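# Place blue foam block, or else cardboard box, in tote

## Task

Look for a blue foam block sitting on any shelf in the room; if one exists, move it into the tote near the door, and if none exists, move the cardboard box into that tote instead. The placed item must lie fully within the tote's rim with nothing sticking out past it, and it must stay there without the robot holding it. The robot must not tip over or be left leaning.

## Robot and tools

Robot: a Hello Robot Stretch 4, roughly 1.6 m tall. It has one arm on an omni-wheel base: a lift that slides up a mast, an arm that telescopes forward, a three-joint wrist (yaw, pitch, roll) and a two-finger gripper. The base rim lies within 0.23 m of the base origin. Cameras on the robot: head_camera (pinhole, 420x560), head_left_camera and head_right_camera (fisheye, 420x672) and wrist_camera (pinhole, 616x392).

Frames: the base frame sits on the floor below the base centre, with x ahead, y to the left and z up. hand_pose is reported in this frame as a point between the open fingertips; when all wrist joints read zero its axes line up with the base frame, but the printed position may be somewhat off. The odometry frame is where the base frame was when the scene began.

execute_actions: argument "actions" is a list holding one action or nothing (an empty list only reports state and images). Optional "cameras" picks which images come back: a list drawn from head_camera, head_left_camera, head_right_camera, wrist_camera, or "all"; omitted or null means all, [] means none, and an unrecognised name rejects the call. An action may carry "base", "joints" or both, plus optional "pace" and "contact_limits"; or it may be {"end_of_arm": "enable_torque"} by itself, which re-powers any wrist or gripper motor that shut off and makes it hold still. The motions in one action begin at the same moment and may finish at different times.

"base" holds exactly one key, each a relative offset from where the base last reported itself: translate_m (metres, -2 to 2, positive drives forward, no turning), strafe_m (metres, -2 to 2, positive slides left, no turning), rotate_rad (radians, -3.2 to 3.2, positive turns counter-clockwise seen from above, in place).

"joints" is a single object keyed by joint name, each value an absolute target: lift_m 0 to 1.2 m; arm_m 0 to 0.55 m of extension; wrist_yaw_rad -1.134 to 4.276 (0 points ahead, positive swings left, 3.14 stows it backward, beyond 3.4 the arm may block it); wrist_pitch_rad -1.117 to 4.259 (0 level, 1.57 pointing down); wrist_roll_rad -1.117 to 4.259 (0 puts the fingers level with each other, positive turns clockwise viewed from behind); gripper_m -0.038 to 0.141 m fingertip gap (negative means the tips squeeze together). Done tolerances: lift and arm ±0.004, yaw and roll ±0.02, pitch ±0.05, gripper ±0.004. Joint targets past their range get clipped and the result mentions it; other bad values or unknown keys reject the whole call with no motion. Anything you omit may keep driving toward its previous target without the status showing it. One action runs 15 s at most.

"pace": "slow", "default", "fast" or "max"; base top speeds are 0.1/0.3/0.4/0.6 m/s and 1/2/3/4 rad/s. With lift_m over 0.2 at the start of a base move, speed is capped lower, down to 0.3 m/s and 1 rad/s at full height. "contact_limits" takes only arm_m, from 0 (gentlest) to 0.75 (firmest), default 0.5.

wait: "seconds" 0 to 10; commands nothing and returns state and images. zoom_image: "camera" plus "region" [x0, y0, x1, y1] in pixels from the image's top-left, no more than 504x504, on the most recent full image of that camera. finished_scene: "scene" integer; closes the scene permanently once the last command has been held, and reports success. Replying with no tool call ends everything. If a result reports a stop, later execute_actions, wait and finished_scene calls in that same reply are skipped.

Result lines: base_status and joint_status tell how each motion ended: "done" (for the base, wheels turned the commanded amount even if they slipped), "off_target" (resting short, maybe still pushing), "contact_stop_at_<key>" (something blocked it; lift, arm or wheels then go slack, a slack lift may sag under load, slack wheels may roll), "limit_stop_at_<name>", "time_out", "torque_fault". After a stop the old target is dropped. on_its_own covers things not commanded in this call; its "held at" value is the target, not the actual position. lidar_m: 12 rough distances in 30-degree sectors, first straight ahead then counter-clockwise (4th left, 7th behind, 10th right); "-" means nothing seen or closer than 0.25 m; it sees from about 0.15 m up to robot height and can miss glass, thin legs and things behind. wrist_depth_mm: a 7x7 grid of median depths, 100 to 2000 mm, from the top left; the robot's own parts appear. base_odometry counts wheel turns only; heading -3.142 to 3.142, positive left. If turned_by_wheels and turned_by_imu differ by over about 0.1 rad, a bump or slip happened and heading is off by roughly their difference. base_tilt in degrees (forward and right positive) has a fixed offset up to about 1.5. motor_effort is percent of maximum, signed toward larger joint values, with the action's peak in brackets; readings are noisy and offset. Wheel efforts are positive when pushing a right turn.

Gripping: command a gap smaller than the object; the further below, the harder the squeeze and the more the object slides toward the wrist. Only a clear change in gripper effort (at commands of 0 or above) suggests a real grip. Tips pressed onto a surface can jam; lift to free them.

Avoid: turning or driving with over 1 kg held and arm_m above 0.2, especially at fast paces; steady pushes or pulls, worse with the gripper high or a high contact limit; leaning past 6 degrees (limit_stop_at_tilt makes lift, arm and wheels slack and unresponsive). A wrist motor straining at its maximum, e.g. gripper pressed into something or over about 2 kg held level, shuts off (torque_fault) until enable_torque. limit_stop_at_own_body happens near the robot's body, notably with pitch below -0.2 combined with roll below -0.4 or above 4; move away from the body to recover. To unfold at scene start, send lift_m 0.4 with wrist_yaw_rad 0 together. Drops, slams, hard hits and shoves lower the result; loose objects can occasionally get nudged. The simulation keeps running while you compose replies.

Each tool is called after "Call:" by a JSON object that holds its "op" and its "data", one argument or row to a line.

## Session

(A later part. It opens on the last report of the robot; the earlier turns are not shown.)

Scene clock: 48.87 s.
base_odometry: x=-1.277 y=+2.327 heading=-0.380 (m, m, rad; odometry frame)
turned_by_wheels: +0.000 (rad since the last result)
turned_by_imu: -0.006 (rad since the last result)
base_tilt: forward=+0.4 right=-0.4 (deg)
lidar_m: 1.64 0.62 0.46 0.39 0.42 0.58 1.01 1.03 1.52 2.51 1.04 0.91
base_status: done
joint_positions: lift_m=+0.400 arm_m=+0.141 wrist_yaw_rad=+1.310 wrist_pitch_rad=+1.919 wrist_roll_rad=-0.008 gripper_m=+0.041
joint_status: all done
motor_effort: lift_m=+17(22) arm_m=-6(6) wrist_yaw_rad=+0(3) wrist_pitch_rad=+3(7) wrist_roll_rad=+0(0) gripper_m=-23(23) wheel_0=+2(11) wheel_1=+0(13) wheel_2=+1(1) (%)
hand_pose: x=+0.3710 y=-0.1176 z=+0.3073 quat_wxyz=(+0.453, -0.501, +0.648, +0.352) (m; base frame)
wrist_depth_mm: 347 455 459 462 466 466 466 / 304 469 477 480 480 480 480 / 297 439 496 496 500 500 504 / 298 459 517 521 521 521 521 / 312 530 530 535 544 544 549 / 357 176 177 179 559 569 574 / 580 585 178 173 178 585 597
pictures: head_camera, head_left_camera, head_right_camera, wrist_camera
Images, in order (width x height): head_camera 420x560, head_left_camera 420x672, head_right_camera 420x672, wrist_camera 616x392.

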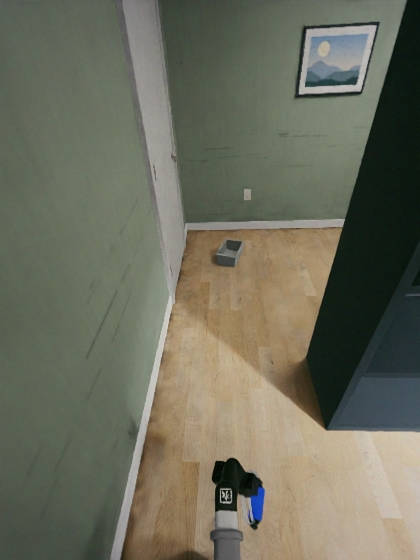

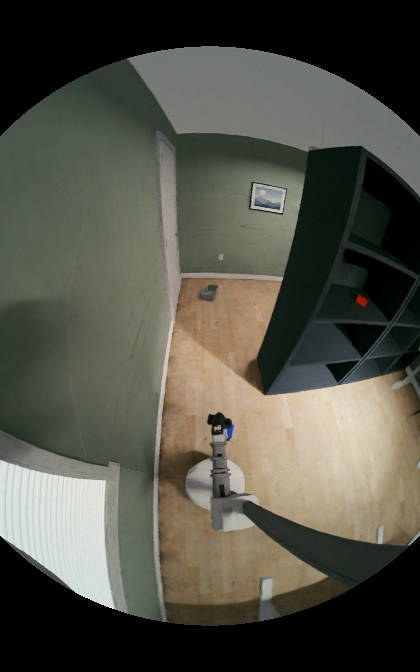

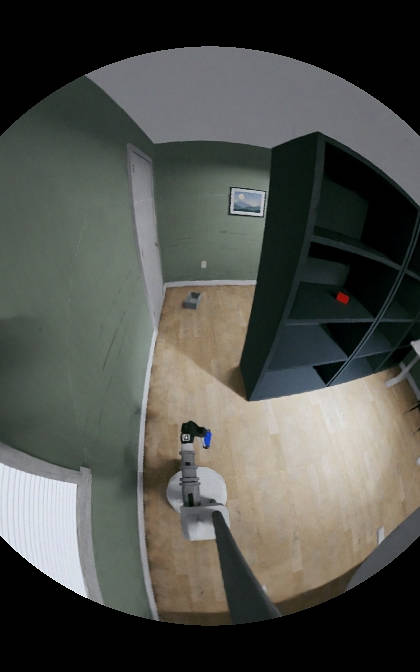

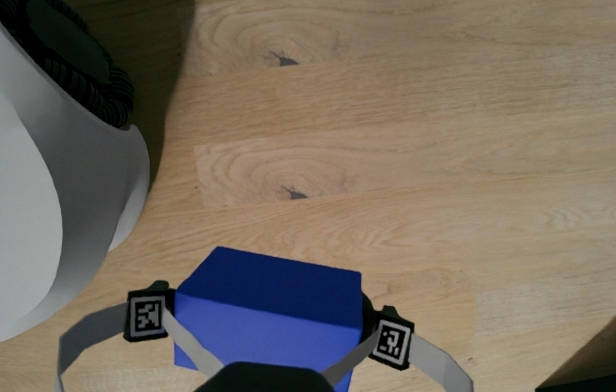

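Call:
{"op": "execute_actions", "data": {
  "actions": [
    {"base": {"translate_m": 1.8}, "joints": {"lift_m": 0.36, "arm_m": 0.3}, "pace": "fast"}
  ]
}}

Scene clock: 57.60 s.
base_odometry: x=+0.395 y=+1.660 heading=-0.380 (m, m, rad; odometry frame)
turned_by_wheels: +0.000 (rad since the last result)
turned_by_imu: -0.005 (rad since the last result)
base_tilt: forward=+0.5 right=-0.4 (deg)
lidar_m: 0.44 0.58 0.40 0.37 0.42 0.61 1.74 0.80 0.83 2.41 1.59 0.42
base_status: done
joint_positions: lift_m=+0.360 arm_m=+0.299 wrist_yaw_rad=+1.310 wrist_pitch_rad=+1.919 wrist_roll_rad=-0.008 gripper_m=+0.041
joint_status: all done
motor_effort: lift_m=+17(19) arm_m=+6(7) wrist_yaw_rad=+0(0) wrist_pitch_rad=+2(3) wrist_roll_rad=+0(0) gripper_m=-23(21) wheel_0=+0(8) wheel_1=-2(6) wheel_2=+2(10) (%)
hand_pose: x=+0.5289 y=-0.1177 z=+0.2673 quat_wxyz=(+0.453, -0.501, +0.648, +0.352) (m; base frame)
wrist_depth_mm: 418 421 424 424 427 424 430 / 433 436 332 436 439 439 442 / 452 455 449 455 452 402 459 / 469 473 469 473 473 415 480 / 496 492 375 442 459 496 504 / 512 176 177 179 382 525 530 / 530 539 178 173 178 544 554
pictures: head_camera, head_left_camera, head_right_camera, wrist_camera
Images, in order (width x height): head_camera 420x560, head_left_camera 420x672, head_right_camera 420x672, wrist_camera 616x392.

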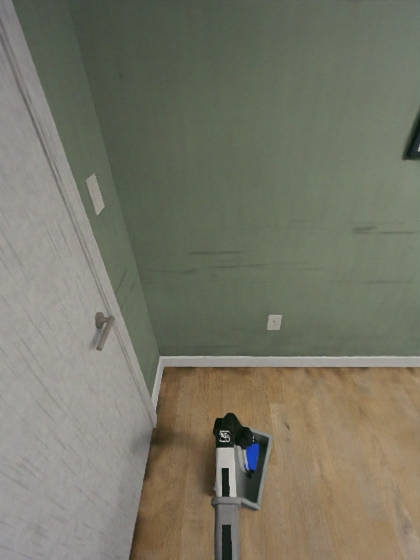

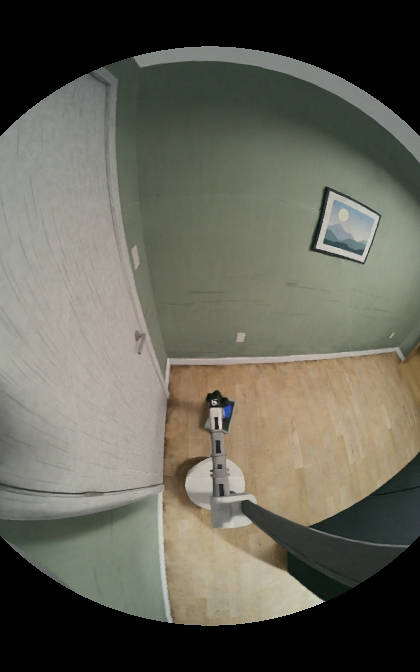

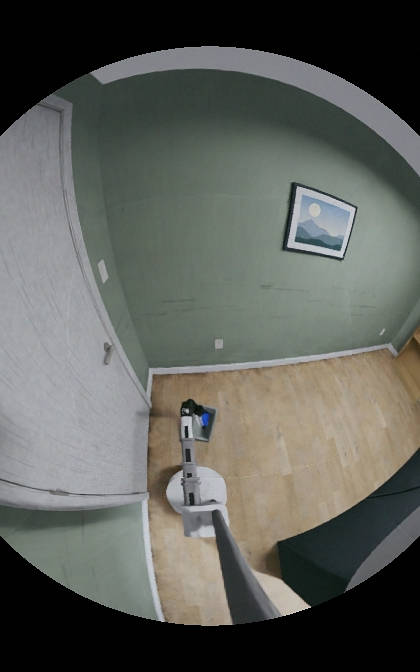

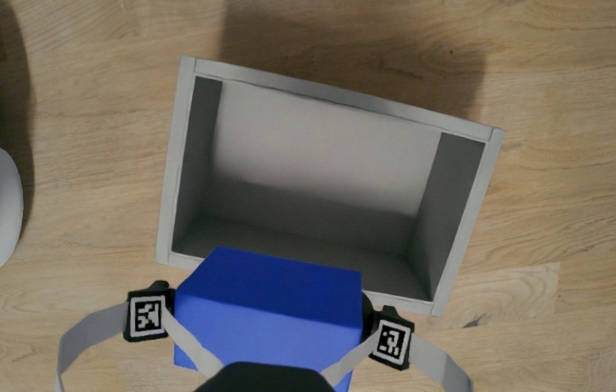

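Call:
{"op": "zoom_image", "data": {
  "camera": "wrist_camera",
  "region": [130, 30, 530, 392]
}}

Region (130, 30, 530, 392) of wrist_camera's 616x392 image, scaled by 1.260; it fills the top 456 rows of this view, and the rest is white.

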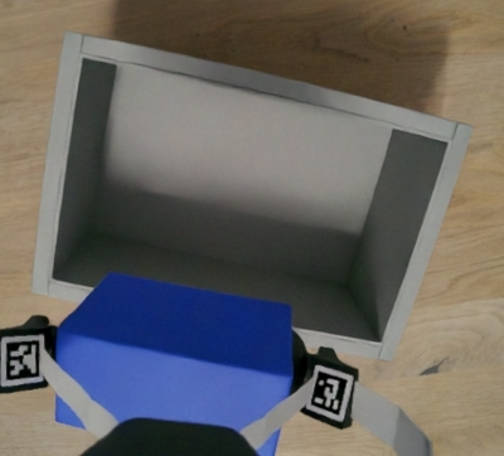

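Call:
{"op": "execute_actions", "data": {
  "actions": [
    {"joints": {"lift_m": 0.17, "arm_m": 0.342}}
  ],
  "cameras": ["head_camera", "wrist_camera"]
}}

Scene clock: 65.40 s.
base_odometry: x=+0.395 y=+1.660 heading=-0.380 (m, m, rad; odometry frame)
turned_by_wheels: +0.000 (rad since the last result)
turned_by_imu: +0.000 (rad since the last result)
base_tilt: forward=+0.3 right=-0.4 (deg)
lidar_m: 0.72 0.57 0.41 0.37 0.44 0.61 1.76 0.80 0.86 2.39 1.60 0.44
base_status: not commanded
joint_positions: lift_m=+0.170 arm_m=+0.341 wrist_yaw_rad=+1.310 wrist_pitch_rad=+1.919 wrist_roll_rad=-0.008 gripper_m=+0.041
joint_status: all done
motor_effort: lift_m=+17(16) arm_m=+6(5) wrist_yaw_rad=+0(0) wrist_pitch_rad=+2(2) wrist_roll_rad=+1(1) gripper_m=-21(23) wheel_0=+0(0) wheel_1=-2(1) wheel_2=+1(2) (%)
hand_pose: x=+0.5708 y=-0.1177 z=+0.0773 quat_wxyz=(+0.453, -0.501, +0.648, +0.352) (m; base frame)
wrist_depth_mm: 245 246 247 248 249 249 250 / 140 141 144 256 258 257 258 / 206 263 263 148 149 264 266 / 216 274 273 276 276 231 154 / 228 286 281 282 286 236 183 / 226 176 177 179 294 223 174 / 213 235 177 173 178 198 178
pictures: head_camera, wrist_camera
Images, in order (width x height): head_camera 420x560, wrist_camera 616x392.

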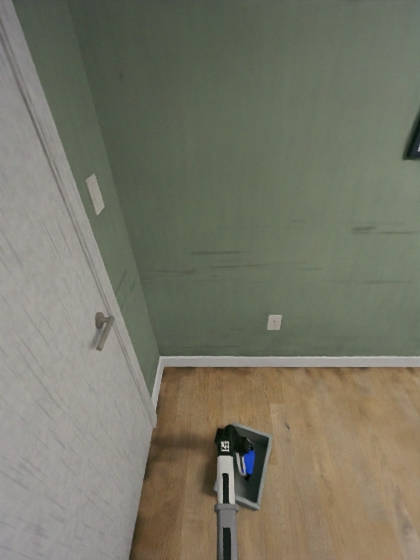

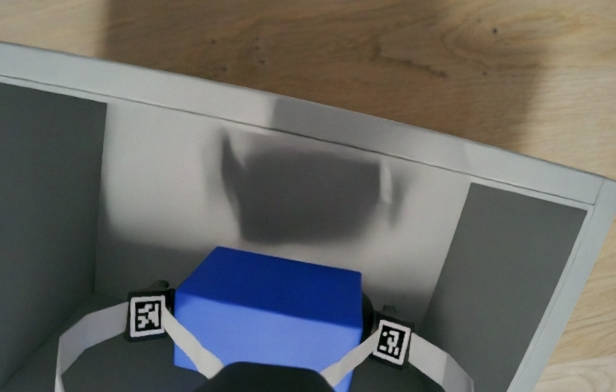

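Call:
{"op": "execute_actions", "data": {
  "actions": [
    {"joints": {"lift_m": 0.138}}
  ],
  "cameras": ["wrist_camera"]
}}

Scene clock: 67.27 s.
base_odometry: x=+0.395 y=+1.660 heading=-0.380 (m, m, rad; odometry frame)
turned_by_wheels: +0.000 (rad since the last result)
turned_by_imu: +0.000 (rad since the last result)
base_tilt: forward=+0.2 right=-0.4 (deg)
lidar_m: 0.71 0.53 0.41 0.35 0.43 0.61 1.73 0.81 0.85 2.40 1.56 0.39
base_status: not commanded
joint_positions: lift_m=+0.138 arm_m=+0.341 wrist_yaw_rad=+1.310 wrist_pitch_rad=+1.919 wrist_roll_rad=-0.008 gripper_m=+0.041
joint_status: all done
motor_effort: lift_m=+17(16) arm_m=+6(6) wrist_yaw_rad=-1(0) wrist_pitch_rad=+3(2) wrist_roll_rad=-1(0) gripper_m=-22(24) wheel_0=+0(0) wheel_1=-2(2) wheel_2=+2(1) (%)
hand_pose: x=+0.5708 y=-0.1177 z=+0.0453 quat_wxyz=(+0.453, -0.501, +0.648, +0.352) (m; base frame)
wrist_depth_mm: 216 216 217 219 220 220 - / 110 111 122 225 227 227 227 / 205 231 231 116 117 232 236 / 216 240 241 242 242 121 - / 227 251 247 248 253 236 183 / 226 176 177 179 259 222 174 / 213 235 178 174 178 198 -
pictures: wrist_camera
Images, in order (width x height): wrist_camera 616x392.

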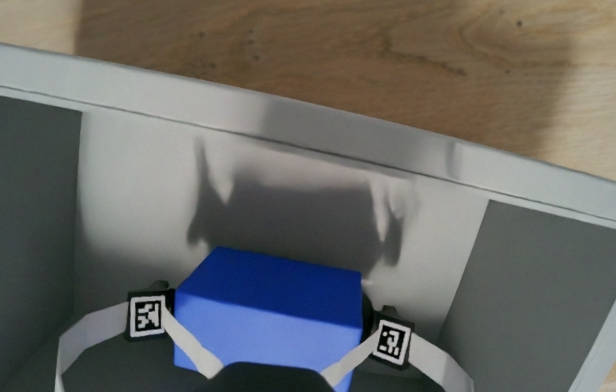

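Call:
{"op": "execute_actions", "data": {
  "actions": [
    {"joints": {"gripper_m": 0.115}}
  ],
  "cameras": ["wrist_camera"]
}}

Scene clock: 69.23 s.
base_odometry: x=+0.395 y=+1.660 heading=-0.380 (m, m, rad; odometry frame)
turned_by_wheels: +0.000 (rad since the last result)
turned_by_imu: +0.000 (rad since the last result)
base_tilt: forward=+0.5 right=-0.3 (deg)
lidar_m: 0.72 0.55 0.42 0.37 0.42 0.59 1.76 0.79 0.86 2.41 1.59 0.40
base_status: not commanded
joint_positions: lift_m=+0.138 arm_m=+0.341 wrist_yaw_rad=+1.310 wrist_pitch_rad=+1.919 wrist_roll_rad=-0.008 gripper_m=+0.115
joint_status: all done
motor_effort: lift_m=+17(17) arm_m=+6(6) wrist_yaw_rad=+0(0) wrist_pitch_rad=+2(2) wrist_roll_rad=+0(0) gripper_m=-1(21) wheel_0=+0(0) wheel_1=-2(1) wheel_2=+1(2) (%)
hand_pose: x=+0.5708 y=-0.1177 z=+0.0453 quat_wxyz=(+0.453, -0.501, +0.648, +0.352) (m; base frame)
wrist_depth_mm: 216 216 217 219 220 220 - / 110 111 122 224 227 227 227 / 205 231 231 116 117 233 236 / 216 241 241 242 242 121 - / 228 250 249 249 254 236 183 / 238 194 197 199 237 222 174 / 221 233 203 186 198 209 -
pictures: wrist_camera
Images, in order (width x height): wrist_camera 616x392.

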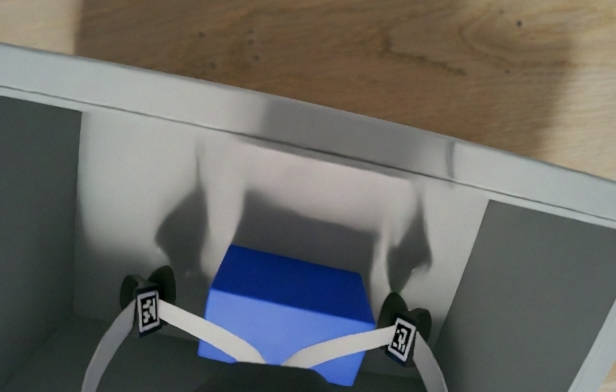

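Call:
{"op": "execute_actions", "data": {
  "actions": [
    {"joints": {"lift_m": 0.29}, "pace": "fast"}
  ],
  "cameras": ["head_camera", "wrist_camera"]
}}

Scene clock: 71.00 s.
base_odometry: x=+0.395 y=+1.660 heading=-0.380 (m, m, rad; odometry frame)
turned_by_wheels: +0.000 (rad since the last result)
turned_by_imu: +0.000 (rad since the last result)
base_tilt: forward=+0.4 right=-0.3 (deg)
lidar_m: 0.45 0.55 0.40 0.37 0.42 0.60 1.76 0.77 0.84 2.41 1.60 0.41
base_status: not commanded
joint_positions: lift_m=+0.290 arm_m=+0.341 wrist_yaw_rad=+1.310 wrist_pitch_rad=+1.919 wrist_roll_rad=-0.008 gripper_m=+0.115
joint_status: all done
motor_effort: lift_m=+24(26) arm_m=+6(6) wrist_yaw_rad=-1(1) wrist_pitch_rad=+2(3) wrist_roll_rad=+0(1) gripper_m=-2(0) wheel_0=+0(0) wheel_1=-2(2) wheel_2=+2(2) (%)
hand_pose: x=+0.5708 y=-0.1177 z=+0.1968 quat_wxyz=(+0.453, -0.501, +0.648, +0.352) (m; base frame)
wrist_depth_mm: 355 355 359 357 362 359 359 / 368 256 366 368 373 373 373 / 382 312 384 384 382 384 389 / 397 340 397 394 397 324 407 / 413 340 402 351 410 418 424 / 436 194 320 349 319 445 445 / 455 452 449 240 255 466 462
pictures: head_camera, wrist_camera
Images, in order (width x height): head_camera 420x560, wrist_camera 616x392.

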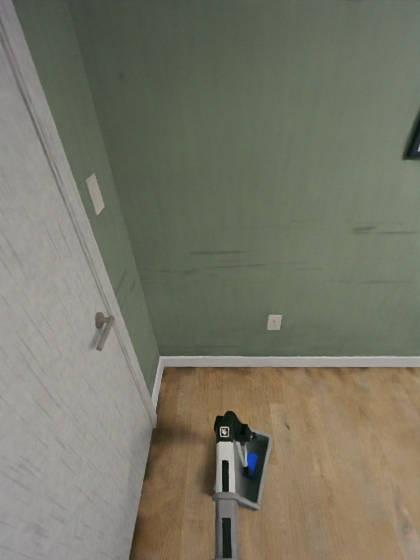

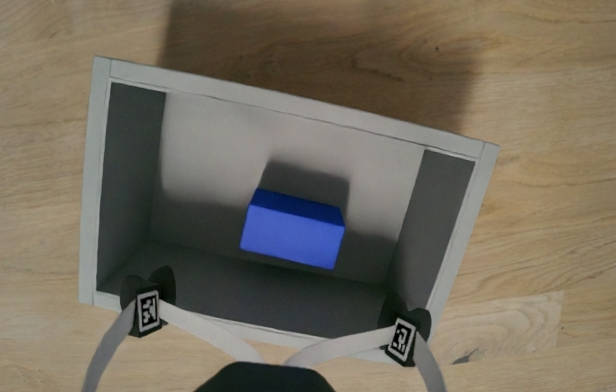

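The block is resting inside the tote, clear of all the edges, and the gripper is clear of it.

Call:
{"op": "finished_scene", "data": {
  "scene": 2
}}

The scene is finished: the task was done.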